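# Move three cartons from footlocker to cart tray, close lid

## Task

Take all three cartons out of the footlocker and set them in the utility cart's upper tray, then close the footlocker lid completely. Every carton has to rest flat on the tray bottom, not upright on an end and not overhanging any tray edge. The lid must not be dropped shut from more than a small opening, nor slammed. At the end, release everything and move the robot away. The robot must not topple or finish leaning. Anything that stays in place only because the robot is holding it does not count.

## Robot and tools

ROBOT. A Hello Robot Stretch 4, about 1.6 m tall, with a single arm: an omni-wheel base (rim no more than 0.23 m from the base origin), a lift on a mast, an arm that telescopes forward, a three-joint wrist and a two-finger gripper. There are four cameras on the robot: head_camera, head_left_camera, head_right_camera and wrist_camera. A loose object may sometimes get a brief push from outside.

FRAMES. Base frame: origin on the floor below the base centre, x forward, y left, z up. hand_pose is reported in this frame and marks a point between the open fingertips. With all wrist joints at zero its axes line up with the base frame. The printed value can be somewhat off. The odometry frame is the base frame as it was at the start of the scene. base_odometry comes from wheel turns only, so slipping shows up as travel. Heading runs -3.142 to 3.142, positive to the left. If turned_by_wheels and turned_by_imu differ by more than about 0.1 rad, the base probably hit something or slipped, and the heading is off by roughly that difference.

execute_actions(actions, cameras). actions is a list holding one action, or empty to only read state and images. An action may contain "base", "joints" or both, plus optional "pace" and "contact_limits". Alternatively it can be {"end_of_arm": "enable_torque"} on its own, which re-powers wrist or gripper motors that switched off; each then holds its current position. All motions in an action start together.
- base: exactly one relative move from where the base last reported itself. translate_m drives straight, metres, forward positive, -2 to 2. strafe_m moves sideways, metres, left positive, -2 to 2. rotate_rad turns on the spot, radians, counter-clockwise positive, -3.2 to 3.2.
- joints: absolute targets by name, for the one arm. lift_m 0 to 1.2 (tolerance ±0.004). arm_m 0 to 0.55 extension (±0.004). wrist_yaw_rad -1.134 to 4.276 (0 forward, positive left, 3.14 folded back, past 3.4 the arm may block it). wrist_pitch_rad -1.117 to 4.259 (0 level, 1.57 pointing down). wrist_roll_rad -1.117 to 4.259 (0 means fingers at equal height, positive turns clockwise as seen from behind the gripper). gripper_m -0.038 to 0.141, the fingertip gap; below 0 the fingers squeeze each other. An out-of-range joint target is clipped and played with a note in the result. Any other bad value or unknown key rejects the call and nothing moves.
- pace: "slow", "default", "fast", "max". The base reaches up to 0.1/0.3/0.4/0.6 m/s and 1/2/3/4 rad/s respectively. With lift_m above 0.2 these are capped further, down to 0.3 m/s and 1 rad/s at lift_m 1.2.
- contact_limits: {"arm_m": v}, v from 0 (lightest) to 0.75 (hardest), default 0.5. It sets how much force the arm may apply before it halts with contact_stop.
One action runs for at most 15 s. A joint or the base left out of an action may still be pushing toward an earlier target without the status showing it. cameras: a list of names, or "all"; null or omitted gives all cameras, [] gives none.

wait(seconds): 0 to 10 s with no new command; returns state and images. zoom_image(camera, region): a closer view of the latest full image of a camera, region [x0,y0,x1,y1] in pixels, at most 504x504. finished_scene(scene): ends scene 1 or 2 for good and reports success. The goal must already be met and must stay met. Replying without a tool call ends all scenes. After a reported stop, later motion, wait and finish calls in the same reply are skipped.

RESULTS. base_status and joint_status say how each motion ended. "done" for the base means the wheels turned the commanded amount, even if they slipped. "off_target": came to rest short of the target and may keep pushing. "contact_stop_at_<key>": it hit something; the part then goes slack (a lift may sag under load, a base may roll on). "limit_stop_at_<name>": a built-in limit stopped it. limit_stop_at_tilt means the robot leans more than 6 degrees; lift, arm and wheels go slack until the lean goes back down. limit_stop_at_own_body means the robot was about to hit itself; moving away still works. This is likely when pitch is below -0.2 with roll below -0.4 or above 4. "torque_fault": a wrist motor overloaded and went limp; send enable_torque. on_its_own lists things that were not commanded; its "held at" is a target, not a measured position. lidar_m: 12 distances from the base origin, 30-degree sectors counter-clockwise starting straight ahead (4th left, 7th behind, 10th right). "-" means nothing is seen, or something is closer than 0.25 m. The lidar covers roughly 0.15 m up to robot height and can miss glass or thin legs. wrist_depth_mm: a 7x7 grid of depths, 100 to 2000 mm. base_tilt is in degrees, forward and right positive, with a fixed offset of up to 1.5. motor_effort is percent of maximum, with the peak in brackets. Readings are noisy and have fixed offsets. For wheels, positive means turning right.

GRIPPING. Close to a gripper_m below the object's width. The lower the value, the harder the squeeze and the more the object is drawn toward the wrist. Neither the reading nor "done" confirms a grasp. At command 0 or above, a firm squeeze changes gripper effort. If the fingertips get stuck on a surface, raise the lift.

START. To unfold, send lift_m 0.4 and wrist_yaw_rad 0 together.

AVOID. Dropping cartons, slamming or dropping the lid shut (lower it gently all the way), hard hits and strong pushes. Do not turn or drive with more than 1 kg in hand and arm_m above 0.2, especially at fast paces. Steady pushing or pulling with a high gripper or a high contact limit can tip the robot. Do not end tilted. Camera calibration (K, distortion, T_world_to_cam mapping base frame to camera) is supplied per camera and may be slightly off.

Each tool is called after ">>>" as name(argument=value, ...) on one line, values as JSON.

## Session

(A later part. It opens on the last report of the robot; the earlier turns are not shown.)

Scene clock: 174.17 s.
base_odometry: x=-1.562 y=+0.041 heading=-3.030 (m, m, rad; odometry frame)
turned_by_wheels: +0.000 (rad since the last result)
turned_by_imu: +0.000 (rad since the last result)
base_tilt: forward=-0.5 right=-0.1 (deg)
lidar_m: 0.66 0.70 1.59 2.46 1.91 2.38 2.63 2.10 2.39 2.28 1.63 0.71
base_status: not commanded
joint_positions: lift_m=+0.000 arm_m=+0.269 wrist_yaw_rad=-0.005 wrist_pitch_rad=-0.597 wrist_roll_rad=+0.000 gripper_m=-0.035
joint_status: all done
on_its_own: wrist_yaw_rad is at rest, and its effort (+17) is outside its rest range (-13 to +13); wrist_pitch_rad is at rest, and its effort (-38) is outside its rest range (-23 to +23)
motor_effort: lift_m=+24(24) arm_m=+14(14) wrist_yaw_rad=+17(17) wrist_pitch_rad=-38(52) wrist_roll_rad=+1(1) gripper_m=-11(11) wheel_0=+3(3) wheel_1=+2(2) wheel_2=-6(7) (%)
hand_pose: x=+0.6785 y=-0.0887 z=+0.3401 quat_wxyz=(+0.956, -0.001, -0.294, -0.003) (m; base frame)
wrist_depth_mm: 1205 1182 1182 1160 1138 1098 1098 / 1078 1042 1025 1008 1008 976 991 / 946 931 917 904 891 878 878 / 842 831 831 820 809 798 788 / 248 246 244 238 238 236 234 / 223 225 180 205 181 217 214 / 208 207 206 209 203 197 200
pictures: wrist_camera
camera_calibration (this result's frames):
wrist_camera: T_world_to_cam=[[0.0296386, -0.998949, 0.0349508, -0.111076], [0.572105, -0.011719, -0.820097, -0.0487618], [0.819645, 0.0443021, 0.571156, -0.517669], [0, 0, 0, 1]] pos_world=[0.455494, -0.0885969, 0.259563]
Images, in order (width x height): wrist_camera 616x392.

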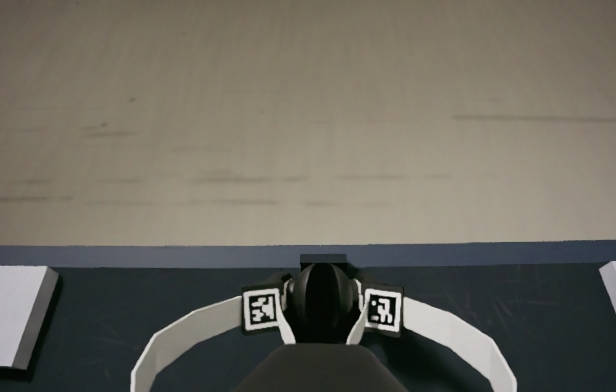

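>>> execute_actions(actions=[{"joints":{"arm_m":0.28},"pace":"slow"}], cameras=[])

>>> execute_actions(actions=[{"joints":{"arm_m":0.284,"wrist_pitch_rad":-0.64},"pace":"slow"}], cameras=[])

>>> execute_actions(actions=[{"joints":{"arm_m":0.289,"wrist_pitch_rad":-0.665},"pace":"slow"}], cameras=["wrist_camera"])

Scene clock: 175.17 s.
base_odometry: x=-1.562 y=+0.041 heading=-3.030 (m, m, rad; odometry frame)
turned_by_wheels: +0.000 (rad since the last result)
turned_by_imu: +0.000 (rad since the last result)
base_tilt: forward=-0.5 right=-0.1 (deg)
lidar_m: 0.68 0.72 1.61 2.47 1.93 2.38 2.62 2.08 2.40 2.29 1.67 0.68
base_status: not commanded
joint_positions: lift_m=+0.000 arm_m=+0.277 wrist_yaw_rad=-0.008 wrist_pitch_rad=-0.608 wrist_roll_rad=+0.000 gripper_m=-0.035
joint_status: all done
on_its_own: wrist_yaw_rad is at rest, and its effort (+24) is outside its rest range (-13 to +13)
motor_effort: lift_m=+24(24) arm_m=+17(17) wrist_yaw_rad=+24(26) wrist_pitch_rad=-6(38) wrist_roll_rad=+1(1) gripper_m=-9(10) wheel_0=+3(3) wheel_1=+2(2) wheel_2=-7(7) (%)
hand_pose: x=+0.6839 y=-0.0894 z=+0.3427 quat_wxyz=(+0.954, -0.001, -0.299, -0.004) (m; base frame)
wrist_depth_mm: 1229 1182 1205 1160 1160 1138 1118 / 1060 1078 1042 1042 1008 1008 991 / 946 931 931 904 904 891 878 / 831 831 820 809 809 798 788 / 246 244 242 237 237 235 234 / 220 223 180 208 181 215 213 / 204 204 203 177 200 195 197
pictures: none
No camera images: the call's "cameras" was empty. Leave "cameras" out to get every camera's image.

Scene clock: 175.83 s.
base_odometry: x=-1.562 y=+0.041 heading=-3.030 (m, m, rad; odometry frame)
turned_by_wheels: +0.000 (rad since the last result)
turned_by_imu: +0.000 (rad since the last result)
base_tilt: forward=-0.6 right=-0.1 (deg)
lidar_m: 0.66 0.69 1.60 2.47 1.92 2.36 2.62 2.09 2.39 2.27 1.66 0.71
base_status: not commanded
joint_positions: lift_m=+0.000 arm_m=+0.281 wrist_yaw_rad=-0.007 wrist_pitch_rad=-0.632 wrist_roll_rad=+0.000 gripper_m=-0.035
joint_status: all done
on_its_own: wrist_yaw_rad is at rest, and its effort (+21) is outside its rest range (-13 to +13); wrist_pitch_rad is at rest, and its effort (-24) is outside its rest range (-23 to +23)
motor_effort: lift_m=+24(24) arm_m=+15(16) wrist_yaw_rad=+21(26) wrist_pitch_rad=-24(34) wrist_roll_rad=+0(0) gripper_m=-9(9) wheel_0=+3(3) wheel_1=+2(2) wheel_2=-7(7) (%)
hand_pose: x=+0.6844 y=-0.0890 z=+0.3484 quat_wxyz=(+0.950, -0.001, -0.311, -0.003) (m; base frame)
wrist_depth_mm: 1255 1255 1229 1229 1205 1160 1138 / 1098 1060 1060 1042 1025 1025 1025 / 960 946 946 931 917 891 891 / 854 842 831 831 820 798 809 / 248 246 244 238 239 236 235 / 220 223 181 208 181 216 213 / 204 203 203 178 200 194 197
pictures: none
No camera images: the call's "cameras" was empty. Leave "cameras" out to get every camera's image.

Scene clock: 176.57 s.
base_odometry: x=-1.562 y=+0.041 heading=-3.030 (m, m, rad; odometry frame)
turned_by_wheels: +0.000 (rad since the last result)
turned_by_imu: +0.000 (rad since the last result)
base_tilt: forward=-0.5 right=-0.1 (deg)
lidar_m: 0.67 0.71 1.61 2.46 1.90 2.37 2.61 2.09 2.38 2.28 1.62 0.71
base_status: not commanded
joint_positions: lift_m=+0.000 arm_m=+0.286 wrist_yaw_rad=-0.006 wrist_pitch_rad=-0.655 wrist_roll_rad=+0.000 gripper_m=-0.035
joint_status: all done
on_its_own: wrist_yaw_rad is at rest, and its effort (+18) is outside its rest range (-13 to +13); wrist_pitch_rad is at rest, and its effort (-30) is outside its rest range (-23 to +23)
motor_effort: lift_m=+24(24) arm_m=+14(15) wrist_yaw_rad=+18(21) wrist_pitch_rad=-30(44) wrist_roll_rad=+1(0) gripper_m=-12(10) wheel_0=+3(3) wheel_1=+2(2) wheel_2=-7(7) (%)
hand_pose: x=+0.6856 y=-0.0888 z=+0.3537 quat_wxyz=(+0.947, -0.001, -0.322, -0.003) (m; base frame)
wrist_depth_mm: 1336 1281 1255 1255 1229 1205 1182 / 1138 1118 1098 1078 1060 1042 1042 / 976 960 946 946 917 917 904 / 854 854 842 842 820 809 798 / 251 248 246 241 241 238 237 / 221 224 181 206 181 216 213 / 204 204 202 179 199 194 197
pictures: wrist_camera
camera_calibration (this result's frames):
wrist_camera: T_world_to_cam=[[0.0271579, -0.998949, 0.0369238, -0.110795], [0.618598, -0.0122208, -0.785613, -0.0858634], [0.785238, 0.0441766, 0.617616, -0.5241], [0, 0, 0, 1]] pos_world=[0.467667, -0.0885751, 0.260328]
Images, in order (width x height): wrist_camera 616x392.

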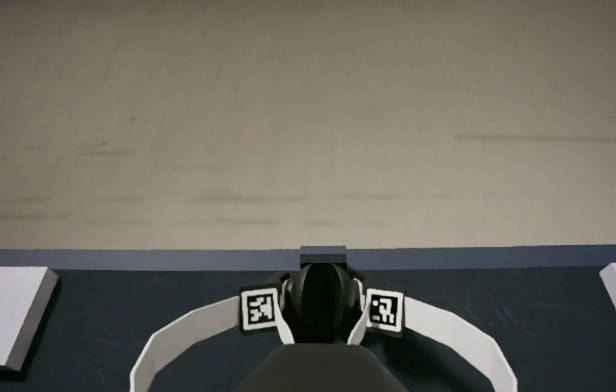

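>>> execute_actions(actions=[{"joints":{"arm_m":0.3,"wrist_pitch_rad":-0.72},"pace":"slow"}], cameras=[])

>>> execute_actions(actions=[{"joints":{"arm_m":0.315,"wrist_pitch_rad":-0.78},"pace":"slow"}], cameras=["wrist_camera","head_camera"])

Scene clock: 177.60 s.
base_odometry: x=-1.562 y=+0.041 heading=-3.029 (m, m, rad; odometry frame)
turned_by_wheels: +0.000 (rad since the last result)
turned_by_imu: +0.000 (rad since the last result)
base_tilt: forward=-0.5 right=-0.2 (deg)
lidar_m: 0.68 0.70 1.58 2.47 1.89 2.39 2.61 2.08 2.38 2.29 1.64 0.69
base_status: not commanded
joint_positions: lift_m=+0.000 arm_m=+0.298 wrist_yaw_rad=-0.004 wrist_pitch_rad=-0.705 wrist_roll_rad=+0.000 gripper_m=-0.035
joint_status: all done
on_its_own: wrist_yaw_rad is at rest, and its effort (+14) is outside its rest range (-13 to +13); wrist_pitch_rad is at rest, and its effort (-45) is outside its rest range (-23 to +23)
motor_effort: lift_m=+24(24) arm_m=+13(16) wrist_yaw_rad=+14(18) wrist_pitch_rad=-45(78) wrist_roll_rad=+0(1) gripper_m=-11(12) wheel_0=+3(3) wheel_1=+2(2) wheel_2=-4(7) (%)
hand_pose: x=+0.6880 y=-0.0883 z=+0.3648 quat_wxyz=(+0.939, -0.001, -0.345, -0.002) (m; base frame)
wrist_depth_mm: 1430 1366 1397 1336 1308 1281 1281 / 1182 1182 1138 1098 1118 1078 1078 / 1025 1008 976 976 960 960 931 / 891 866 854 866 854 831 831 / 798 778 768 242 759 242 240 / 221 226 181 206 181 217 214 / 203 199 202 206 198 191 195
pictures: none
No camera images: the call's "cameras" was empty. Leave "cameras" out to get every camera's image.

Scene clock: 178.67 s.
base_odometry: x=-1.562 y=+0.041 heading=-3.030 (m, m, rad; odometry frame)
turned_by_wheels: +0.000 (rad since the last result)
turned_by_imu: -0.001 (rad since the last result)
base_tilt: forward=-0.5 right=-0.2 (deg)
lidar_m: 0.65 0.69 1.60 2.47 1.94 2.35 2.63 2.09 2.38 2.28 1.66 0.70
base_status: not commanded
joint_positions: lift_m=+0.000 arm_m=+0.312 wrist_yaw_rad=-0.009 wrist_pitch_rad=-0.770 wrist_roll_rad=+0.000 gripper_m=-0.035
joint_status: all done
on_its_own: wrist_yaw_rad is at rest, and its effort (+26) is outside its rest range (-13 to +13); wrist_pitch_rad is at rest, and its effort (-30) is outside its rest range (-23 to +23)
motor_effort: lift_m=+24(23) arm_m=+17(18) wrist_yaw_rad=+26(25) wrist_pitch_rad=-30(98) wrist_roll_rad=+0(0) gripper_m=-8(11) wheel_0=+3(3) wheel_1=+2(2) wheel_2=-7(7) (%)
hand_pose: x=+0.6892 y=-0.0892 z=+0.3788 quat_wxyz=(+0.927, -0.002, -0.376, -0.004) (m; base frame)
wrist_depth_mm: 1576 1576 1537 1537 1499 1499 1430 / 1281 1255 1255 1205 1182 1205 1182 / 1078 1060 1042 1025 1025 1008 991 / 917 904 891 904 878 878 854 / 798 798 798 778 768 768 759 / 217 221 181 208 178 214 212 / 201 197 196 173 193 187 191
pictures: head_camera, wrist_camera
camera_calibration (this result's frames):
wrist_camera: T_world_to_cam=[[0.0200571, -0.998979, 0.0404717, -0.108691], [0.704691, -0.01459, -0.709364, -0.156794], [0.709231, 0.0427478, 0.703679, -0.522751], [0, 0, 0, 1]] pos_world=[0.483423, -0.088521, 0.261024]
Images, in order (width x height): head_camera 420x560, wrist_camera 616x392.

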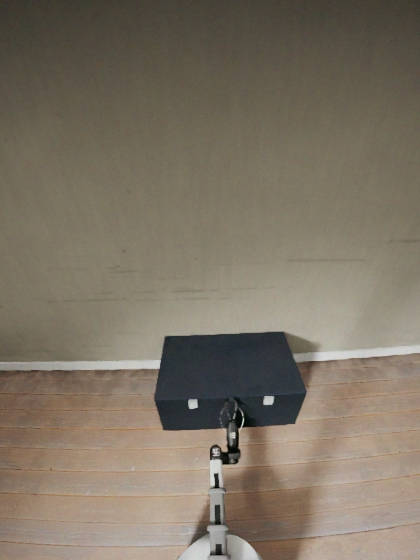

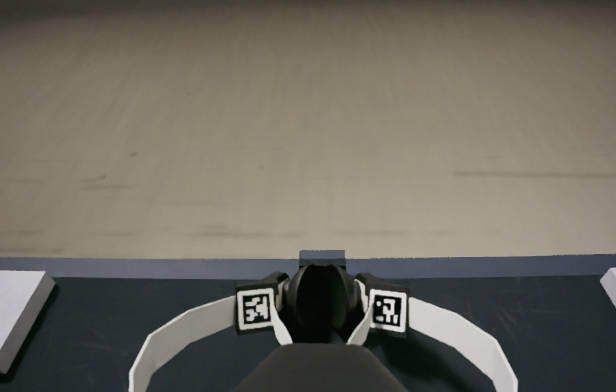

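>>> execute_actions(actions=[{"joints":{"arm_m":0.26,"wrist_pitch_rad":-0.45},"pace":"slow"}], cameras=[])

>>> execute_actions(actions=[{"joints":{"arm_m":0.12}}], cameras=[])

>>> execute_actions(actions=[{"base":{"strafe_m":-0.2},"joints":{"wrist_pitch_rad":0,"lift_m":0.15,"gripper_m":0.09}}], cameras=["wrist_camera"])

Scene clock: 180.60 s.
torque_fault: wrist_pitch_rad switched itself off since the last result.
base_odometry: x=-1.562 y=+0.042 heading=-3.029 (m, m, rad; odometry frame)
turned_by_wheels: +0.000 (rad since the last result)
turned_by_imu: -0.001 (rad since the last result)
base_tilt: forward=-0.6 right=-0.1 (deg)
lidar_m: 0.65 0.70 1.61 2.47 1.92 2.37 2.63 2.08 2.39 2.29 1.64 0.71
base_status: not commanded
joint_positions: lift_m=+0.000 arm_m=+0.261 wrist_yaw_rad=-0.006 wrist_pitch_rad=-0.548 wrist_roll_rad=+0.000 gripper_m=-0.035
joint_status: wrist_pitch_rad torque_fault (moved +0.222 of +0.320); the others done
on_its_own: wrist_pitch_rad is off since a torque_fault, until you send "end_of_arm": "enable_torque" (your -0.450 is given up); wrist_yaw_rad is at rest, and its effort (+18) is outside its rest range (-13 to +13)
motor_effort: lift_m=+24(24) arm_m=-5(16) wrist_yaw_rad=+18(73) wrist_pitch_rad=-1(97) wrist_roll_rad=-1(4) gripper_m=-12(12) wheel_0=+4(9) wheel_1=+4(7) wheel_2=-8(25) (%)
hand_pose: x=+0.6775 y=-0.0888 z=+0.3283 quat_wxyz=(+0.963, -0.001, -0.271, -0.003) (m; base frame)
wrist_depth_mm: 1138 1138 1118 1118 1078 1060 1060 / 1025 1008 991 960 960 946 960 / 904 904 904 891 878 866 842 / 831 809 809 809 798 788 778 / 249 246 244 239 239 236 236 / 223 227 182 206 179 219 216 / 211 209 209 177 206 200 202
pictures: none
No camera images: the call's "cameras" was empty. Leave "cameras" out to get every camera's image.

not run: a stop came earlier in this reply.

not run: a stop came earlier in this reply.

>>> execute_actions(actions=[{"end_of_arm":"enable_torque"}], cameras=[])

>>> execute_actions(actions=[{"joints":{"arm_m":0.12}}], cameras=[])

>>> execute_actions(actions=[{"base":{"strafe_m":-0.2},"joints":{"wrist_pitch_rad":0,"lift_m":0.15,"gripper_m":0.09}}], cameras=["wrist_camera"])

Scene clock: 180.97 s.
base_odometry: x=-1.562 y=+0.042 heading=-3.029 (m, m, rad; odometry frame)
turned_by_wheels: +0.000 (rad since the last result)
turned_by_imu: +0.000 (rad since the last result)
base_tilt: forward=-0.5 right=-0.1 (deg)
lidar_m: 0.67 0.70 1.59 2.45 1.92 2.36 2.62 2.08 2.38 2.29 1.64 0.69
base_status: not commanded
joint_positions: lift_m=+0.000 arm_m=+0.261 wrist_yaw_rad=-0.006 wrist_pitch_rad=-0.548 wrist_roll_rad=+0.000 gripper_m=-0.035
joint_status: not commanded
end_of_arm: enable_torque: each motor that was off is on again
on_its_own: wrist_pitch_rad is held at -0.548, not at your -0.450, since a torque_fault; wrist_yaw_rad is at rest, and its effort (+18) is outside its rest range (-13 to +13)
motor_effort: lift_m=+24(24) arm_m=-5(5) wrist_yaw_rad=+18(16) wrist_pitch_rad=-1(1) wrist_roll_rad=-1(1) gripper_m=-14(18) wheel_0=+4(5) wheel_1=+4(4) wheel_2=-7(8) (%)
hand_pose: x=+0.6775 y=-0.0888 z=+0.3283 quat_wxyz=(+0.963, -0.001, -0.271, -0.003) (m; base frame)
wrist_depth_mm: 1138 1118 1118 1078 1078 1078 1042 / 1025 1008 991 976 960 946 946 / 917 904 891 866 891 866 854 / 831 820 820 809 788 778 778 / 248 247 244 238 239 236 235 / 223 227 182 205 179 219 217 / 211 209 209 177 205 199 203
pictures: none
No camera images: the call's "cameras" was empty. Leave "cameras" out to get every camera's image.

Scene clock: 182.43 s.
base_odometry: x=-1.562 y=+0.042 heading=-3.029 (m, m, rad; odometry frame)
turned_by_wheels: +0.000 (rad since the last result)
turned_by_imu: +0.000 (rad since the last result)
base_tilt: forward=-0.6 right=-0.2 (deg)
lidar_m: 0.64 0.70 1.60 2.48 1.91 2.38 2.63 2.09 2.36 2.29 1.64 0.70
base_status: not commanded
joint_positions: lift_m=+0.000 arm_m=+0.122 wrist_yaw_rad=+0.000 wrist_pitch_rad=-0.546 wrist_roll_rad=+0.000 gripper_m=-0.035
joint_status: all done
on_its_own: wrist_pitch_rad is held at -0.548, not at your -0.450, since a torque_fault
motor_effort: lift_m=+24(23) arm_m=-9(7) wrist_yaw_rad=+2(19) wrist_pitch_rad=-6(20) wrist_roll_rad=+0(1) gripper_m=-16(16) wheel_0=+2(4) wheel_1=+3(4) wheel_2=-1(8) (%)
hand_pose: x=+0.5389 y=-0.0874 z=+0.3279 quat_wxyz=(+0.963, +0.000, -0.270, +0.000) (m; base frame)
wrist_depth_mm: 1397 1366 1336 1366 1308 1255 1255 / 1255 1229 1205 1182 1160 1160 1138 / 1098 1098 1078 1060 1060 1025 1025 / 1008 976 991 976 960 946 931 / 917 917 891 891 878 854 854 / 370 368 181 198 180 351 347 / 345 329 338 239 332 322 314
pictures: none
No camera images: the call's "cameras" was empty. Leave "cameras" out to get every camera's image.

Scene clock: 184.37 s.
base_odometry: x=-1.584 y=+0.240 heading=-3.029 (m, m, rad; odometry frame)
turned_by_wheels: +0.000 (rad since the last result)
turned_by_imu: +0.000 (rad since the last result)
base_tilt: forward=-0.6 right=-0.1 (deg)
lidar_m: 0.66 0.70 1.61 2.66 2.11 2.71 2.64 1.98 2.18 2.08 1.66 0.73
base_status: done
joint_positions: lift_m=+0.150 arm_m=+0.122 wrist_yaw_rad=+0.000 wrist_pitch_rad=+0.002 wrist_roll_rad=+0.000 gripper_m=+0.090
joint_status: all done
motor_effort: lift_m=+25(27) arm_m=-8(9) wrist_yaw_rad=+2(3) wrist_pitch_rad=-6(6) wrist_roll_rad=+0(1) gripper_m=-1(15) wheel_0=-1(12) wheel_1=+1(9) wheel_2=+0(2) (%)
hand_pose: x=+0.5809 y=-0.0874 z=+0.3273 quat_wxyz=(+1.000, +0.000, +0.001, +0.000) (m; base frame)
wrist_depth_mm: 809 820 788 788 778 778 768 / 809 809 809 788 788 778 778 / 820 820 798 809 788 778 768 / 820 809 809 798 788 778 778 / 343 340 336 332 329 325 788 / 343 340 204 330 212 325 768 / 345 342 338 136 330 325 707
pictures: wrist_camera
camera_calibration (this result's frames):
wrist_camera: T_world_to_cam=[[0.0487037, -0.998775, 0.00877259, -0.108921], [0.0103019, -0.00828023, -0.999913, 0.382056], [0.99876, 0.0487898, 0.00988597, -0.350359], [0, 0, 0, 1]] pos_world=[0.351293, -0.0885306, 0.386442]
Images, in order (width x height): wrist_camera 616x392.

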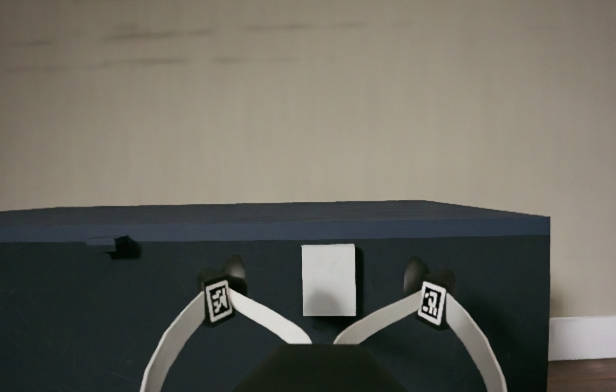

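>>> execute_actions(actions=[{"joints":{"gripper_m":-0.01,"lift_m":0.125}}], cameras=[])

>>> execute_actions(actions=[{"joints":{"arm_m":0.222},"pace":"slow","contact_limits":{"arm_m":0.4}}], cameras=["wrist_camera"])

Scene clock: 186.23 s.
base_odometry: x=-1.584 y=+0.240 heading=-3.029 (m, m, rad; odometry frame)
turned_by_wheels: +0.000 (rad since the last result)
turned_by_imu: -0.001 (rad since the last result)
base_tilt: forward=-0.6 right=-0.1 (deg)
lidar_m: 0.67 0.70 1.60 2.66 2.13 2.66 2.63 1.97 2.18 2.08 1.66 0.70
base_status: not commanded
joint_positions: lift_m=+0.125 arm_m=+0.121 wrist_yaw_rad=+0.000 wrist_pitch_rad=+0.002 wrist_roll_rad=+0.000 gripper_m=-0.010
joint_status: all done
motor_effort: lift_m=+16(23) arm_m=-8(8) wrist_yaw_rad=+0(0) wrist_pitch_rad=-7(7) wrist_roll_rad=-1(0) gripper_m=-13(12) wheel_0=-1(1) wheel_1=+1(1) wheel_2=+0(0) (%)
hand_pose: x=+0.5809 y=-0.0874 z=+0.3030 quat_wxyz=(+1.000, +0.000, +0.001, +0.000) (m; base frame)
wrist_depth_mm: 820 809 798 788 788 768 768 / 820 809 798 788 778 778 768 / 820 809 809 788 788 778 768 / 820 500 349 332 330 325 778 / 343 340 336 319 329 325 778 / 343 342 336 202 184 327 759 / 345 342 336 137 330 325 654
pictures: none
No camera images: the call's "cameras" was empty. Leave "cameras" out to get every camera's image.

Scene clock: 188.37 s.
base_odometry: x=-1.584 y=+0.240 heading=-3.029 (m, m, rad; odometry frame)
turned_by_wheels: +0.000 (rad since the last result)
turned_by_imu: -0.001 (rad since the last result)
base_tilt: forward=-0.6 right=-0.2 (deg)
lidar_m: 0.65 0.71 1.62 2.66 2.11 2.69 2.64 1.96 2.19 2.08 1.68 0.71
base_status: not commanded
joint_positions: lift_m=+0.125 arm_m=+0.209 wrist_yaw_rad=-0.006 wrist_pitch_rad=+0.001 wrist_roll_rad=+0.000 gripper_m=-0.010
joint_status: arm_m contact_stop (moved +0.088 of +0.101)
on_its_own: arm_m is slack since a contact_stop (your +0.222 is given up); wrist_yaw_rad is at rest, and its effort (+19) is outside its rest range (-13 to +13)
motor_effort: lift_m=+16(16) arm_m=+0(23) wrist_yaw_rad=+19(39) wrist_pitch_rad=-3(7) wrist_roll_rad=-1(0) gripper_m=-5(7) wheel_0=+4(5) wheel_1=+2(2) wheel_2=-9(12) (%)
contact_limits: arm_m 0.4
hand_pose: x=+0.6681 y=-0.0892 z=+0.3034 quat_wxyz=(+1.000, +0.000, +0.000, -0.003) (m; base frame)
wrist_depth_mm: 732 723 707 707 699 691 691 / 723 723 715 707 699 699 691 / 723 723 715 707 699 691 683 / 715 430 303 245 242 240 238 / 251 249 247 231 241 238 238 / 252 250 183 203 183 240 238 / 253 251 249 187 244 241 240
pictures: wrist_camera
camera_calibration (this result's frames):
wrist_camera: T_world_to_cam=[[0.0426787, -0.99905, 0.00882648, -0.110709], [0.0113573, -0.00834882, -0.999901, 0.356524], [0.999024, 0.0427747, 0.0109902, -0.438215], [0, 0, 0, 1]] pos_world=[0.438464, -0.0888832, 0.362282]
Images, in order (width x height): wrist_camera 616x392.

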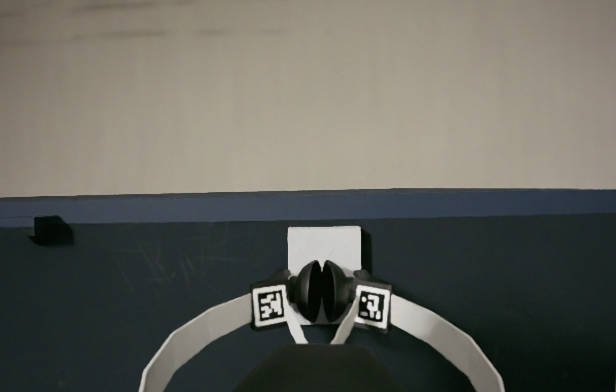

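No. Firm top pull, fast (inertia helps).

>>> execute_actions(actions=[{"joints":{"arm_m":0.17,"gripper_m":0.09,"lift_m":0.15}}], cameras=[])

>>> execute_actions(actions=[{"joints":{"arm_m":0.212},"pace":"slow"}], cameras=[])

>>> execute_actions(actions=[{"joints":{"gripper_m":-0.03}}], cameras=["wrist_camera"])

>>> execute_actions(actions=[{"joints":{"arm_m":0.18,"lift_m":0.14},"pace":"max"}], cameras=["wrist_camera"])

Scene clock: 190.33 s.
base_odometry: x=-1.584 y=+0.240 heading=-3.029 (m, m, rad; odometry frame)
turned_by_wheels: +0.000 (rad since the last result)
turned_by_imu: +0.000 (rad since the last result)
base_tilt: forward=-0.5 right=-0.1 (deg)
lidar_m: 0.65 0.69 1.62 2.66 2.12 2.67 2.61 1.98 2.19 2.08 1.63 0.70
base_status: not commanded
joint_positions: lift_m=+0.150 arm_m=+0.172 wrist_yaw_rad=+0.000 wrist_pitch_rad=+0.002 wrist_roll_rad=+0.000 gripper_m=+0.090
joint_status: all done
motor_effort: lift_m=+25(25) arm_m=-9(12) wrist_yaw_rad=+2(18) wrist_pitch_rad=-7(15) wrist_roll_rad=+0(0) gripper_m=-1(7) wheel_0=+2(4) wheel_1=+1(2) wheel_2=-1(9) (%)
hand_pose: x=+0.6309 y=-0.0875 z=+0.3272 quat_wxyz=(+1.000, +0.000, +0.001, +0.000) (m; base frame)
wrist_depth_mm: 768 759 750 741 741 723 715 / 768 759 750 741 732 732 723 / 768 759 759 750 741 732 723 / 768 759 750 741 741 741 723 / 290 289 285 281 279 276 273 / 291 289 198 268 211 274 273 / 293 290 286 136 279 276 274
pictures: none
No camera images: the call's "cameras" was empty. Leave "cameras" out to get every camera's image.

Scene clock: 191.90 s.
base_odometry: x=-1.584 y=+0.240 heading=-3.029 (m, m, rad; odometry frame)
turned_by_wheels: +0.000 (rad since the last result)
turned_by_imu: -0.001 (rad since the last result)
base_tilt: forward=-0.5 right=-0.2 (deg)
lidar_m: 0.66 0.71 1.61 2.66 2.11 2.67 2.62 1.95 2.17 2.10 1.65 0.70
base_status: not commanded
joint_positions: lift_m=+0.150 arm_m=+0.209 wrist_yaw_rad=-0.004 wrist_pitch_rad=+0.002 wrist_roll_rad=+0.000 gripper_m=+0.090
joint_status: all done
motor_effort: lift_m=+25(25) arm_m=+15(14) wrist_yaw_rad=+12(13) wrist_pitch_rad=-5(8) wrist_roll_rad=+0(0) gripper_m=+0(6) wheel_0=+2(2) wheel_1=+1(1) wheel_2=-4(4) (%)
hand_pose: x=+0.6685 y=-0.0886 z=+0.3274 quat_wxyz=(+1.000, +0.000, +0.001, -0.002) (m; base frame)
wrist_depth_mm: 723 723 707 699 691 691 683 / 723 715 715 707 707 699 683 / 732 723 715 715 699 699 691 / 732 723 715 707 699 699 699 / 251 248 246 244 242 239 237 / 252 250 199 232 230 239 238 / 252 250 248 138 243 240 239
pictures: none
No camera images: the call's "cameras" was empty. Leave "cameras" out to get every camera's image.

Scene clock: 193.80 s.
base_odometry: x=-1.584 y=+0.240 heading=-3.029 (m, m, rad; odometry frame)
turned_by_wheels: +0.000 (rad since the last result)
turned_by_imu: -0.001 (rad since the last result)
base_tilt: forward=-0.6 right=-0.1 (deg)
lidar_m: 0.68 0.70 1.60 2.67 2.12 2.69 2.61 1.97 2.19 2.09 1.66 0.69
base_status: not commanded
joint_positions: lift_m=+0.150 arm_m=+0.211 wrist_yaw_rad=+0.003 wrist_pitch_rad=+0.003 wrist_roll_rad=+0.000 gripper_m=-0.029
joint_status: all done
motor_effort: lift_m=+25(25) arm_m=+6(14) wrist_yaw_rad=-10(14) wrist_pitch_rad=-9(10) wrist_roll_rad=+0(0) gripper_m=-29(33) wheel_0=+0(2) wheel_1=+0(1) wheel_2=+1(5) (%)
hand_pose: x=+0.6706 y=-0.0865 z=+0.3270 quat_wxyz=(+1.000, +0.000, +0.001, +0.002) (m; base frame)
wrist_depth_mm: 723 715 707 691 691 683 676 / 723 715 707 707 699 683 676 / 741 723 715 707 699 683 676 / 723 715 715 707 691 691 683 / 242 239 235 232 229 226 223 / 242 239 180 219 184 224 224 / 244 238 236 138 229 226 224
pictures: wrist_camera
camera_calibration (this result's frames):
wrist_camera: T_world_to_cam=[[0.0519128, -0.998612, 0.00889725, -0.114544], [0.00931764, -0.00842454, -0.999921, 0.381504], [0.998608, 0.0519917, 0.00886737, -0.439298], [0, 0, 0, 1]] pos_world=[0.441078, -0.088331, 0.386389]
Images, in order (width x height): wrist_camera 616x392.

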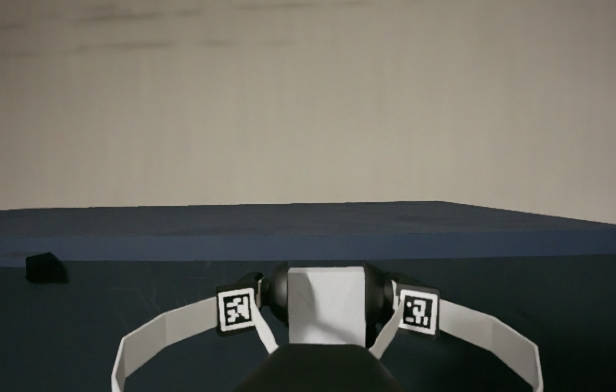

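Scene clock: 194.50 s.
base_odometry: x=-1.585 y=+0.240 heading=-3.029 (m, m, rad; odometry frame)
turned_by_wheels: +0.000 (rad since the last result)
turned_by_imu: +0.000 (rad since the last result)
base_tilt: forward=-0.6 right=-0.1 (deg)
lidar_m: 0.63 0.67 1.58 2.66 2.12 2.69 2.62 1.97 2.18 2.07 1.61 0.67
base_status: not commanded
joint_positions: lift_m=+0.141 arm_m=+0.182 wrist_yaw_rad=+0.003 wrist_pitch_rad=-0.008 wrist_roll_rad=+0.000 gripper_m=-0.029
joint_status: all done
motor_effort: lift_m=+13(24) arm_m=-10(14) wrist_yaw_rad=-9(19) wrist_pitch_rad=+21(21) wrist_roll_rad=+0(0) gripper_m=-30(32) wheel_0=+0(0) wheel_1=+0(0) wheel_2=+5(6) (%)
hand_pose: x=+0.6414 y=-0.0864 z=+0.3210 quat_wxyz=(+1.000, +0.000, -0.004, +0.002) (m; base frame)
wrist_depth_mm: 759 759 750 732 732 715 707 / 759 750 741 741 723 723 707 / 768 759 741 732 723 715 715 / 759 750 741 732 732 723 715 / 246 242 237 232 228 224 220 / 247 241 180 218 191 221 220 / 247 240 237 138 227 223 220
pictures: wrist_camera
camera_calibration (this result's frames):
wrist_camera: T_world_to_cam=[[0.0520528, -0.998597, 0.00968189, -0.113247], [0.0200599, -0.00864754, -0.999761, 0.368853], [0.998443, 0.0522346, 0.0195816, -0.413425], [0, 0, 0, 1]] pos_world=[0.411277, -0.0883035, 0.377957]
Images, in order (width x height): wrist_camera 616x392.

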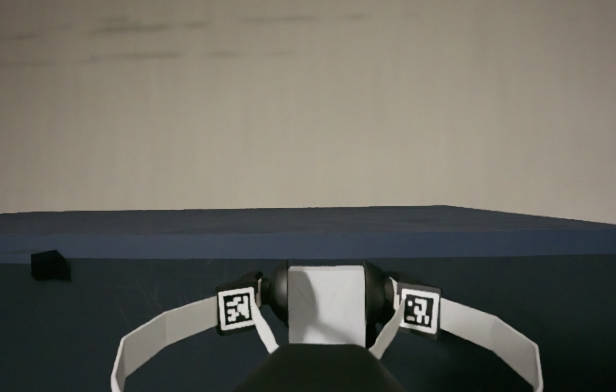

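>>> execute_actions(actions=[{"joints":{"arm_m":0.222,"lift_m":0.15},"pace":"slow","contact_limits":{"arm_m":0.15}}], cameras=[])

>>> execute_actions(actions=[{"base":{"strafe_m":-0.02},"pace":"slow"}], cameras=["wrist_camera"])

>>> execute_actions(actions=[{"base":{"strafe_m":0.04},"pace":"slow"}], cameras=["wrist_camera"])

Scene clock: 196.27 s.
base_odometry: x=-1.584 y=+0.240 heading=-3.029 (m, m, rad; odometry frame)
turned_by_wheels: +0.000 (rad since the last result)
turned_by_imu: -0.001 (rad since the last result)
base_tilt: forward=-0.6 right=-0.2 (deg)
lidar_m: 0.67 0.70 1.61 2.66 2.13 2.66 2.59 1.96 2.19 2.09 1.67 0.71
base_status: not commanded
joint_positions: lift_m=+0.150 arm_m=+0.220 wrist_yaw_rad=-0.005 wrist_pitch_rad=+0.002 wrist_roll_rad=+0.000 gripper_m=-0.029
joint_status: all done
on_its_own: wrist_yaw_rad is at rest, and its effort (+15) is outside its rest range (-13 to +13)
motor_effort: lift_m=+26(27) arm_m=+11(11) wrist_yaw_rad=+15(15) wrist_pitch_rad=-8(21) wrist_roll_rad=+1(1) gripper_m=-24(30) wheel_0=+1(1) wheel_1=+0(0) wheel_2=-2(5) (%)
contact_limits: arm_m 0.15
hand_pose: x=+0.6790 y=-0.0888 z=+0.3271 quat_wxyz=(+1.000, +0.000, +0.001, -0.002) (m; base frame)
wrist_depth_mm: 715 707 699 691 683 683 676 / 715 707 707 691 683 676 676 / 715 707 707 691 683 683 676 / 723 707 699 691 691 683 676 / 236 235 233 230 229 227 225 / 236 236 181 217 184 227 226 / 237 236 234 130 230 228 226
pictures: none
No camera images: the call's "cameras" was empty. Leave "cameras" out to get every camera's image.

Scene clock: 197.37 s.
base_odometry: x=-1.587 y=+0.260 heading=-3.028 (m, m, rad; odometry frame)
turned_by_wheels: +0.001 (rad since the last result)
turned_by_imu: +0.001 (rad since the last result)
base_tilt: forward=-0.5 right=-0.1 (deg)
lidar_m: 0.64 0.70 1.60 2.68 2.13 2.71 2.62 1.97 2.17 2.06 1.65 0.71
base_status: done
joint_positions: lift_m=+0.150 arm_m=+0.220 wrist_yaw_rad=+0.008 wrist_pitch_rad=+0.002 wrist_roll_rad=+0.000 gripper_m=-0.029
joint_status: not commanded
on_its_own: wrist_yaw_rad is at rest, and its effort (-21) is outside its rest range (-13 to +13)
motor_effort: lift_m=+25(25) arm_m=+10(11) wrist_yaw_rad=-21(26) wrist_pitch_rad=-8(8) wrist_roll_rad=+1(1) gripper_m=-24(29) wheel_0=+10(7) wheel_1=+2(6) wheel_2=+2(6) (%)
hand_pose: x=+0.6803 y=-0.0852 z=+0.3271 quat_wxyz=(+1.000, +0.000, +0.001, +0.004) (m; base frame)
wrist_depth_mm: 723 715 699 691 683 668 661 / 723 715 707 691 683 668 668 / 723 715 707 699 683 676 668 / 732 723 715 699 676 668 661 / 239 236 233 229 227 224 222 / 240 236 180 216 182 224 224 / 241 236 235 170 228 225 224
pictures: wrist_camera
camera_calibration (this result's frames):
wrist_camera: T_world_to_cam=[[0.0563923, -0.998366, 0.00926787, -0.116902], [0.0099283, -0.00872144, -0.999913, 0.381105], [0.998359, 0.0564794, 0.00942025, -0.448709], [0, 0, 0, 1]] pos_world=[0.450782, -0.0880442, 0.386382]
Images, in order (width x height): wrist_camera 616x392.

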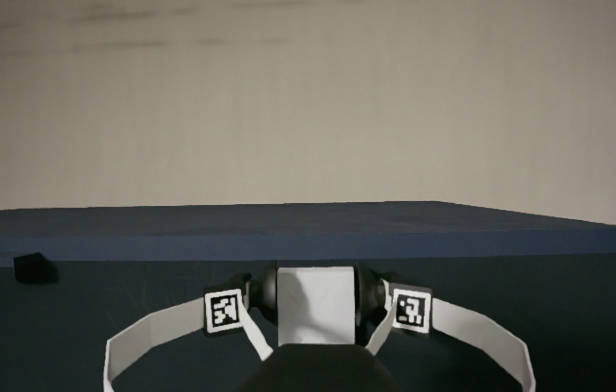

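Scene clock: 198.83 s.
base_odometry: x=-1.582 y=+0.220 heading=-3.029 (m, m, rad; odometry frame)
turned_by_wheels: -0.001 (rad since the last result)
turned_by_imu: -0.002 (rad since the last result)
base_tilt: forward=-0.6 right=-0.1 (deg)
lidar_m: 0.67 0.70 1.61 2.63 2.07 2.64 2.62 1.99 2.21 2.09 1.66 0.69
base_status: done
joint_positions: lift_m=+0.150 arm_m=+0.221 wrist_yaw_rad=-0.012 wrist_pitch_rad=+0.003 wrist_roll_rad=+0.000 gripper_m=-0.029
joint_status: not commanded
on_its_own: wrist_yaw_rad is at rest, and its effort (+35) is outside its rest range (-13 to +13)
motor_effort: lift_m=+25(26) arm_m=+8(10) wrist_yaw_rad=+35(37) wrist_pitch_rad=-9(9) wrist_roll_rad=+1(1) gripper_m=-20(26) wheel_0=-9(7) wheel_1=+0(7) wheel_2=-6(3) (%)
hand_pose: x=+0.6789 y=-0.0909 z=+0.3270 quat_wxyz=(+1.000, +0.000, +0.001, -0.006) (m; base frame)
wrist_depth_mm: 707 707 699 691 691 683 676 / 699 699 699 691 691 691 683 / 715 699 699 699 699 691 691 / 707 707 699 691 699 699 691 / 236 234 232 230 228 227 225 / 236 234 181 217 195 227 227 / 236 235 234 179 229 229 227
pictures: wrist_camera
camera_calibration (this result's frames):
wrist_camera: T_world_to_cam=[[0.036716, -0.999283, 0.00925016, -0.109209], [0.00942689, -0.00890965, -0.999916, 0.381299], [0.999281, 0.0368001, 0.009093, -0.44924], [0, 0, 0, 1]] pos_world=[0.449332, -0.0892016, 0.386362]
Images, in order (width x height): wrist_camera 616x392.

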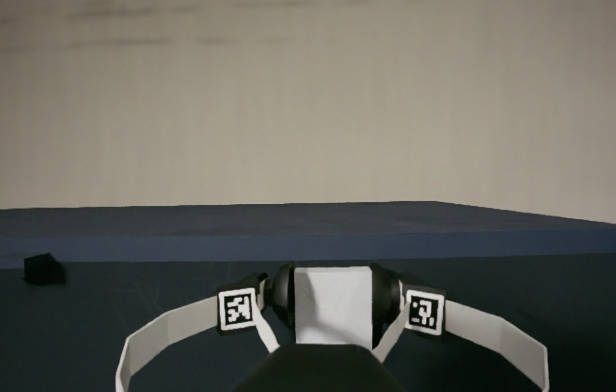

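>>> execute_actions(actions=[{"joints":{"gripper_m":0.07}}], cameras=[])

>>> execute_actions(actions=[{"joints":{"arm_m":0.17}}], cameras=[])

>>> execute_actions(actions=[{"base":{"strafe_m":0.195},"joints":{"lift_m":0.0,"wrist_pitch_rad":-0.59}}], cameras=[])

>>> execute_actions(actions=[{"joints":{"arm_m":0.235},"pace":"slow"}], cameras=["wrist_camera"])

Scene clock: 200.77 s.
base_odometry: x=-1.582 y=+0.220 heading=-3.029 (m, m, rad; odometry frame)
turned_by_wheels: +0.000 (rad since the last result)
turned_by_imu: -0.001 (rad since the last result)
base_tilt: forward=-0.6 right=-0.1 (deg)
lidar_m: 0.66 0.70 1.60 2.66 2.07 2.64 2.62 1.97 2.21 2.10 1.65 0.71
base_status: not commanded
joint_positions: lift_m=+0.150 arm_m=+0.221 wrist_yaw_rad=-0.021 wrist_pitch_rad=+0.000 wrist_roll_rad=+0.000 gripper_m=+0.070
joint_status: all done
on_its_own: wrist_yaw_rad is at rest, and its effort (+62) is outside its rest range (-13 to +13)
motor_effort: lift_m=+25(25) arm_m=+8(8) wrist_yaw_rad=+62(62) wrist_pitch_rad=-2(8) wrist_roll_rad=+1(1) gripper_m=+0(25) wheel_0=+1(9) wheel_1=+2(3) wheel_2=-17(17) (%)
hand_pose: x=+0.6780 y=-0.0935 z=+0.3278 quat_wxyz=(+1.000, +0.000, +0.000, -0.011) (m; base frame)
wrist_depth_mm: 707 699 699 699 691 683 691 / 699 707 699 699 691 691 691 / 715 707 699 699 699 691 691 / 707 707 707 699 699 699 691 / 237 236 236 235 234 233 232 / 238 237 189 223 187 234 232 / 239 238 238 132 236 235 234
pictures: none
No camera images: the call's "cameras" was empty. Leave "cameras" out to get every camera's image.

Scene clock: 201.77 s.
base_odometry: x=-1.582 y=+0.220 heading=-3.028 (m, m, rad; odometry frame)
turned_by_wheels: +0.001 (rad since the last result)
turned_by_imu: +0.001 (rad since the last result)
base_tilt: forward=-0.6 right=-0.2 (deg)
lidar_m: 0.65 0.70 1.60 2.65 2.09 2.66 2.63 1.99 2.22 2.11 1.65 0.71
base_status: not commanded
joint_positions: lift_m=+0.150 arm_m=+0.172 wrist_yaw_rad=+0.000 wrist_pitch_rad=+0.002 wrist_roll_rad=+0.000 gripper_m=+0.070
joint_status: all done
motor_effort: lift_m=+24(25) arm_m=-9(8) wrist_yaw_rad=+2(61) wrist_pitch_rad=-7(7) wrist_roll_rad=+1(1) gripper_m=-2(3) wheel_0=+1(1) wheel_1=+3(2) wheel_2=-1(17) (%)
hand_pose: x=+0.6309 y=-0.0875 z=+0.3273 quat_wxyz=(+1.000, +0.000, +0.001, +0.000) (m; base frame)
wrist_depth_mm: 768 759 741 741 732 723 723 / 768 759 750 750 732 723 723 / 768 768 759 741 741 723 723 / 768 759 759 750 732 732 723 / 291 287 283 282 277 276 273 / 291 289 204 268 196 276 274 / 294 289 285 135 279 276 274
pictures: none
No camera images: the call's "cameras" was empty. Leave "cameras" out to get every camera's image.

Scene clock: 203.70 s.
base_odometry: x=-1.560 y=+0.026 heading=-3.028 (m, m, rad; odometry frame)
turned_by_wheels: +0.000 (rad since the last result)
turned_by_imu: -0.001 (rad since the last result)
base_tilt: forward=-0.5 right=-0.2 (deg)
lidar_m: 0.66 0.69 1.62 2.43 1.90 2.34 2.64 2.09 2.42 2.30 1.66 0.70
base_status: done
joint_positions: lift_m=+0.000 arm_m=+0.172 wrist_yaw_rad=+0.000 wrist_pitch_rad=-0.588 wrist_roll_rad=+0.000 gripper_m=+0.070
joint_status: all done
motor_effort: lift_m=+16(23) arm_m=-9(9) wrist_yaw_rad=+1(2) wrist_pitch_rad=-7(13) wrist_roll_rad=+1(1) gripper_m=-4(1) wheel_0=+1(9) wheel_1=+0(9) wheel_2=+0(3) (%)
hand_pose: x=+0.5825 y=-0.0874 z=+0.3386 quat_wxyz=(+0.957, +0.000, -0.290, +0.000) (m; base frame)
wrist_depth_mm: 1397 1366 1366 1336 1308 1255 1255 / 1255 1205 1182 1182 1138 1138 1118 / 1098 1078 1042 1025 1008 1008 1008 / 976 976 946 931 931 904 891 / 878 878 866 854 842 831 820 / 327 327 204 317 198 309 307 / 301 293 296 135 290 286 283
pictures: none
No camera images: the call's "cameras" was empty. Leave "cameras" out to get every camera's image.

Scene clock: 205.60 s.
base_odometry: x=-1.560 y=+0.026 heading=-3.028 (m, m, rad; odometry frame)
turned_by_wheels: +0.000 (rad since the last result)
turned_by_imu: -0.001 (rad since the last result)
base_tilt: forward=-0.5 right=-0.2 (deg)
lidar_m: 0.65 0.72 1.59 2.45 1.92 2.34 2.62 2.11 2.42 2.32 1.65 0.70
base_status: not commanded
joint_positions: lift_m=+0.000 arm_m=+0.233 wrist_yaw_rad=+0.000 wrist_pitch_rad=-0.588 wrist_roll_rad=+0.000 gripper_m=+0.070
joint_status: all done
motor_effort: lift_m=+16(16) arm_m=+9(9) wrist_yaw_rad=+1(1) wrist_pitch_rad=-7(7) wrist_roll_rad=+1(1) gripper_m=-3(2) wheel_0=+1(1) wheel_1=+0(0) wheel_2=+0(0) (%)
hand_pose: x=+0.6444 y=-0.0874 z=+0.3386 quat_wxyz=(+0.957, +0.000, -0.290, +0.000) (m; base frame)
wrist_depth_mm: 1308 1255 1255 1205 1205 1160 1138 / 1118 1118 1098 1060 1042 1042 1042 / 1008 976 976 946 931 917 904 / 891 891 878 866 854 842 831 / 809 798 788 788 778 759 768 / 250 260 205 252 197 249 247 / 234 241 239 135 234 229 229
pictures: wrist_camera
camera_calibration (this result's frames):
wrist_camera: T_world_to_cam=[[0.0352298, -0.998773, 0.0348097, -0.112266], [0.564826, -0.00883581, -0.825163, -0.0237804], [0.824458, 0.0487318, 0.563822, -0.489143], [0, 0, 0, 1]] pos_world=[0.420664, -0.0885018, 0.260074]
Images, in order (width x height): wrist_camera 616x392.

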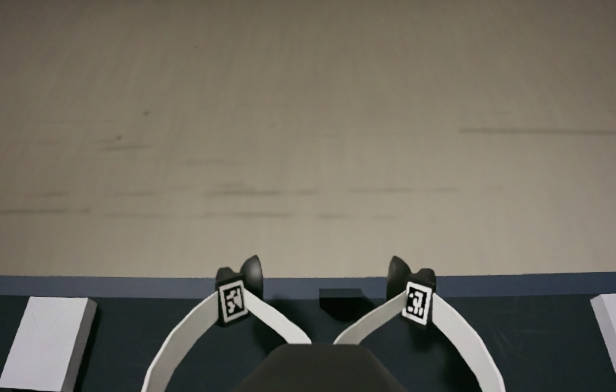

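>>> execute_actions(actions=[{"base":{"strafe_m":-0.011},"joints":{"arm_m":0.255},"pace":"slow"}], cameras=[])

>>> execute_actions(actions=[{"joints":{"gripper_m":-0.035,"arm_m":0.265},"pace":"slow"}], cameras=["wrist_camera"])

>>> execute_actions(actions=[{"joints":{"arm_m":0.275,"wrist_pitch_rad":-0.62},"pace":"slow"}], cameras=[])

>>> execute_actions(actions=[{"joints":{"arm_m":0.282,"wrist_pitch_rad":-0.65},"pace":"slow"}], cameras=["wrist_camera"])

Scene clock: 206.90 s.
base_odometry: x=-1.561 y=+0.037 heading=-3.028 (m, m, rad; odometry frame)
turned_by_wheels: +0.000 (rad since the last result)
turned_by_imu: -0.001 (rad since the last result)
base_tilt: forward=-0.6 right=-0.1 (deg)
lidar_m: 0.67 0.70 1.61 2.45 1.88 2.36 2.62 2.10 2.40 2.28 1.65 0.70
base_status: done
joint_positions: lift_m=+0.000 arm_m=+0.253 wrist_yaw_rad=-0.003 wrist_pitch_rad=-0.592 wrist_roll_rad=+0.000 gripper_m=+0.070
joint_status: all done
motor_effort: lift_m=+17(16) arm_m=+12(8) wrist_yaw_rad=+9(10) wrist_pitch_rad=+5(5) wrist_roll_rad=+1(1) gripper_m=-3(1) wheel_0=+1(8) wheel_1=-1(4) wheel_2=-1(0) (%)
hand_pose: x=+0.6629 y=-0.0881 z=+0.3396 quat_wxyz=(+0.956, -0.001, -0.292, -0.001) (m; base frame)
wrist_depth_mm: 1255 1255 1229 1182 1182 1160 1138 / 1118 1078 1078 1042 1025 1008 1008 / 960 960 946 931 904 917 891 / 866 866 866 854 831 809 820 / 788 788 778 768 759 750 741 / 236 242 195 235 198 231 230 / 224 223 222 140 217 211 213
pictures: none
No camera images: the call's "cameras" was empty. Leave "cameras" out to get every camera's image.

Scene clock: 210.40 s.
base_odometry: x=-1.561 y=+0.037 heading=-3.027 (m, m, rad; odometry frame)
turned_by_wheels: +0.000 (rad since the last result)
turned_by_imu: -0.001 (rad since the last result)
base_tilt: forward=-0.5 right=-0.2 (deg)
lidar_m: 0.67 0.67 1.60 2.46 1.92 2.35 2.63 2.10 2.43 2.30 1.67 0.69
base_status: not commanded
joint_positions: lift_m=+0.000 arm_m=+0.264 wrist_yaw_rad=+0.004 wrist_pitch_rad=-0.599 wrist_roll_rad=+0.000 gripper_m=-0.034
joint_status: all done
on_its_own: wrist_pitch_rad is at rest, and its effort (+24) is outside its rest range (-23 to +23)
motor_effort: lift_m=+17(19) arm_m=+5(20) wrist_yaw_rad=-11(36) wrist_pitch_rad=+24(42) wrist_roll_rad=+0(1) gripper_m=-27(22) wheel_0=+1(3) wheel_1=+1(2) wheel_2=+3(10) (%)
hand_pose: x=+0.6738 y=-0.0864 z=+0.3410 quat_wxyz=(+0.956, +0.001, -0.295, +0.002) (m; base frame)
wrist_depth_mm: 1308 1281 1229 1205 1205 1160 1138 / 1118 1098 1078 1060 1042 1008 1008 / 991 976 960 931 917 904 904 / 866 866 854 842 820 809 798 / 788 778 768 768 741 732 732 / 229 229 180 209 179 218 216 / 211 208 208 171 204 176 200
pictures: wrist_camera
camera_calibration (this result's frames):
wrist_camera: T_world_to_cam=[[0.0393751, -0.998619, 0.0347742, -0.115142], [0.573549, -0.00590991, -0.81915, -0.0460625], [0.818225, 0.0521988, 0.572524, -0.513246], [0, 0, 0, 1]] pos_world=[0.450903, -0.0884642, 0.260117]
Images, in order (width x height): wrist_camera 616x392.

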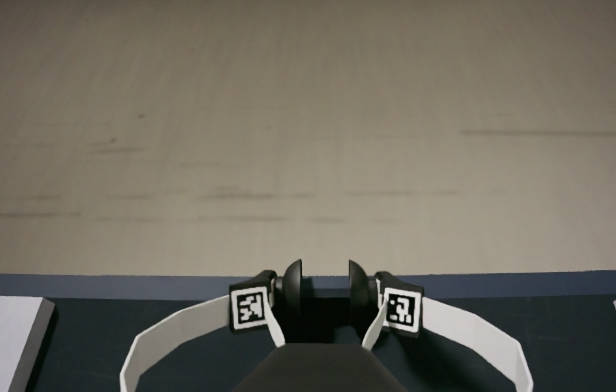

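Scene clock: 211.33 s.
base_odometry: x=-1.561 y=+0.037 heading=-3.028 (m, m, rad; odometry frame)
turned_by_wheels: +0.000 (rad since the last result)
turned_by_imu: -0.001 (rad since the last result)
base_tilt: forward=-0.7 right=-0.1 (deg)
lidar_m: 0.66 0.71 1.61 2.45 1.90 2.37 2.61 2.10 2.40 2.28 1.64 0.69
base_status: not commanded
joint_positions: lift_m=+0.000 arm_m=+0.273 wrist_yaw_rad=-0.004 wrist_pitch_rad=-0.629 wrist_roll_rad=+0.000 gripper_m=-0.034
joint_status: all done
on_its_own: wrist_pitch_rad is at rest, and its effort (+25) is outside its rest range (-23 to +23)
motor_effort: lift_m=+17(17) arm_m=+13(16) wrist_yaw_rad=+13(13) wrist_pitch_rad=+25(24) wrist_roll_rad=+0(0) gripper_m=-21(27) wheel_0=+1(0) wheel_1=+1(1) wheel_2=-2(3) (%)
hand_pose: x=+0.6765 y=-0.0884 z=+0.3483 quat_wxyz=(+0.951, -0.001, -0.309, -0.002) (m; base frame)
wrist_depth_mm: 1281 1281 1255 1229 1229 1205 1205 / 1160 1118 1098 1078 1042 1042 1042 / 991 976 960 946 931 931 917 / 878 866 866 842 831 831 809 / 788 768 768 768 759 750 732 / 226 227 180 208 179 217 216 / 208 204 206 209 202 196 200
pictures: none
No camera images: the call's "cameras" was empty. Leave "cameras" out to get every camera's image.

Scene clock: 212.13 s.
base_odometry: x=-1.561 y=+0.037 heading=-3.028 (m, m, rad; odometry frame)
turned_by_wheels: +0.000 (rad since the last result)
turned_by_imu: -0.001 (rad since the last result)
base_tilt: forward=-0.6 right=-0.1 (deg)
lidar_m: 0.67 0.70 1.59 2.46 1.89 2.37 2.62 2.10 2.39 2.29 1.63 0.71
base_status: not commanded
joint_positions: lift_m=+0.000 arm_m=+0.279 wrist_yaw_rad=-0.006 wrist_pitch_rad=-0.656 wrist_roll_rad=+0.000 gripper_m=-0.035
joint_status: all done
on_its_own: wrist_yaw_rad is at rest, and its effort (+19) is outside its rest range (-13 to +13)
motor_effort: lift_m=+18(18) arm_m=+15(14) wrist_yaw_rad=+19(19) wrist_pitch_rad=+16(22) wrist_roll_rad=+0(0) gripper_m=-18(23) wheel_0=+1(1) wheel_1=+1(1) wheel_2=-5(4) (%)
hand_pose: x=+0.6783 y=-0.0888 z=+0.3543 quat_wxyz=(+0.947, -0.001, -0.322, -0.003) (m; base frame)
wrist_depth_mm: 1366 1336 1308 1281 1281 1229 1229 / 1160 1138 1118 1098 1098 1078 1060 / 991 991 976 960 946 931 946 / 878 878 866 866 842 842 831 / 788 778 768 768 759 750 741 / 226 225 179 213 179 216 213 / 206 202 204 174 200 195 198
pictures: wrist_camera
camera_calibration (this result's frames):
wrist_camera: T_world_to_cam=[[0.0270344, -0.998957, 0.0367916, -0.110539], [0.619352, -0.012151, -0.785019, -0.0815479], [0.784648, 0.0440095, 0.618378, -0.518645], [0, 0, 0, 1]] pos_world=[0.460449, -0.088589, 0.260769]
Images, in order (width x height): wrist_camera 616x392.

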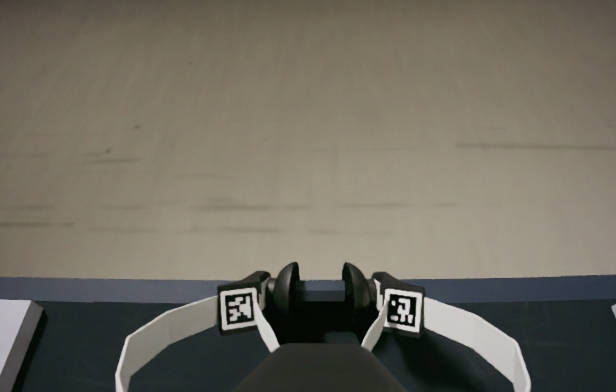

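>>> execute_actions(actions=[{"joints":{"arm_m":0.287,"wrist_pitch_rad":-0.69},"pace":"slow"}], cameras=[])

>>> execute_actions(actions=[{"joints":{"arm_m":0.293,"wrist_pitch_rad":-0.72},"pace":"slow"}], cameras=[])

>>> execute_actions(actions=[{"joints":{"arm_m":0.3,"wrist_pitch_rad":-0.75},"pace":"slow"}], cameras=["wrist_camera"])

Scene clock: 212.97 s.
base_odometry: x=-1.561 y=+0.037 heading=-3.028 (m, m, rad; odometry frame)
turned_by_wheels: +0.000 (rad since the last result)
turned_by_imu: +0.000 (rad since the last result)
base_tilt: forward=-0.6 right=-0.1 (deg)
lidar_m: 0.67 0.71 1.60 2.46 1.91 2.37 2.63 2.10 2.39 2.30 1.65 0.69
base_status: not commanded
joint_positions: lift_m=+0.000 arm_m=+0.285 wrist_yaw_rad=-0.004 wrist_pitch_rad=-0.694 wrist_roll_rad=+0.000 gripper_m=-0.035
joint_status: all done
motor_effort: lift_m=+19(20) arm_m=+13(12) wrist_yaw_rad=+13(19) wrist_pitch_rad=+12(12) wrist_roll_rad=+0(1) gripper_m=-16(21) wheel_0=+1(1) wheel_1=+1(1) wheel_2=-4(4) (%)
hand_pose: x=+0.6769 y=-0.0883 z=+0.3629 quat_wxyz=(+0.940, -0.001, -0.340, -0.002) (m; base frame)
wrist_depth_mm: 1499 1397 1430 1397 1366 1308 1308 / 1229 1205 1160 1160 1160 1118 1118 / 1042 1025 1008 991 991 960 960 / 904 904 891 878 854 854 842 / 809 798 788 778 768 768 750 / 233 231 180 208 179 220 220 / 206 202 204 177 200 193 196
pictures: none
No camera images: the call's "cameras" was empty. Leave "cameras" out to get every camera's image.

Scene clock: 213.73 s.
base_odometry: x=-1.561 y=+0.037 heading=-3.028 (m, m, rad; odometry frame)
turned_by_wheels: +0.000 (rad since the last result)
turned_by_imu: +0.000 (rad since the last result)
base_tilt: forward=-0.6 right=-0.1 (deg)
lidar_m: 0.67 0.69 1.57 2.47 1.89 2.37 2.59 2.10 2.41 2.29 1.64 0.72
base_status: not commanded
joint_positions: lift_m=+0.000 arm_m=+0.291 wrist_yaw_rad=-0.004 wrist_pitch_rad=-0.726 wrist_roll_rad=+0.000 gripper_m=-0.035
joint_status: all done
motor_effort: lift_m=+20(19) arm_m=+14(13) wrist_yaw_rad=+12(15) wrist_pitch_rad=+15(15) wrist_roll_rad=-1(0) gripper_m=-13(23) wheel_0=+1(1) wheel_1=+2(1) wheel_2=-3(3) (%)
hand_pose: x=+0.6769 y=-0.0883 z=+0.3697 quat_wxyz=(+0.935, -0.001, -0.355, -0.002) (m; base frame)
wrist_depth_mm: 1576 1537 1499 1464 1464 1397 1366 / 1308 1281 1255 1205 1182 1182 1160 / 1098 1060 1042 1025 1008 1008 1008 / 917 917 904 904 878 866 866 / 820 809 809 798 778 768 759 / 237 233 180 209 179 222 224 / 204 200 203 177 199 191 196
pictures: none
No camera images: the call's "cameras" was empty. Leave "cameras" out to get every camera's image.

Scene clock: 214.53 s.
base_odometry: x=-1.561 y=+0.037 heading=-3.028 (m, m, rad; odometry frame)
turned_by_wheels: +0.000 (rad since the last result)
turned_by_imu: +0.000 (rad since the last result)
base_tilt: forward=-0.6 right=-0.1 (deg)
lidar_m: 0.66 0.70 1.60 2.47 1.91 2.37 2.62 2.08 2.40 2.29 1.62 0.71
base_status: not commanded
joint_positions: lift_m=+0.000 arm_m=+0.297 wrist_yaw_rad=-0.005 wrist_pitch_rad=-0.758 wrist_roll_rad=+0.000 gripper_m=-0.035
joint_status: all done
on_its_own: wrist_yaw_rad is at rest, and its effort (+15) is outside its rest range (-13 to +13)
motor_effort: lift_m=+20(19) arm_m=+14(14) wrist_yaw_rad=+15(15) wrist_pitch_rad=+23(24) wrist_roll_rad=+0(0) gripper_m=-19(22) wheel_0=+1(1) wheel_1=+1(1) wheel_2=-3(3) (%)
hand_pose: x=+0.6774 y=-0.0885 z=+0.3767 quat_wxyz=(+0.929, -0.001, -0.370, -0.002) (m; base frame)
wrist_depth_mm: 1708 1618 1661 1576 1537 1499 1537 / 1366 1336 1308 1281 1255 1205 1229 / 1118 1118 1078 1060 1042 1042 1025 / 946 946 931 917 917 904 878 / 831 820 809 809 798 788 768 / 238 234 180 216 179 222 224 / 204 198 200 167 197 190 195
pictures: wrist_camera
camera_calibration (this result's frames):
wrist_camera: T_world_to_cam=[[0.0241279, -0.998909, 0.0399863, -0.110234], [0.696382, -0.0119038, -0.717572, -0.140984], [0.717265, 0.0451592, 0.695335, -0.514999], [0, 0, 0, 1]] pos_world=[0.470229, -0.0885354, 0.261339]
Images, in order (width x height): wrist_camera 616x392.

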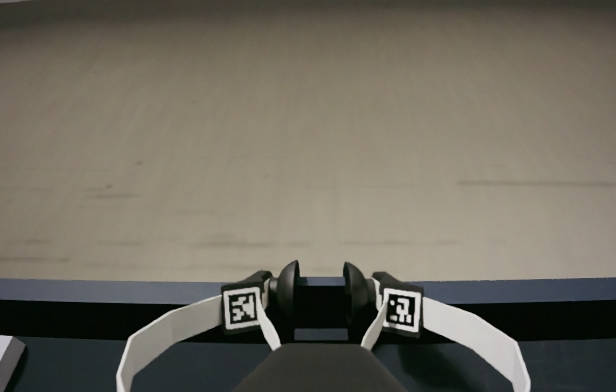

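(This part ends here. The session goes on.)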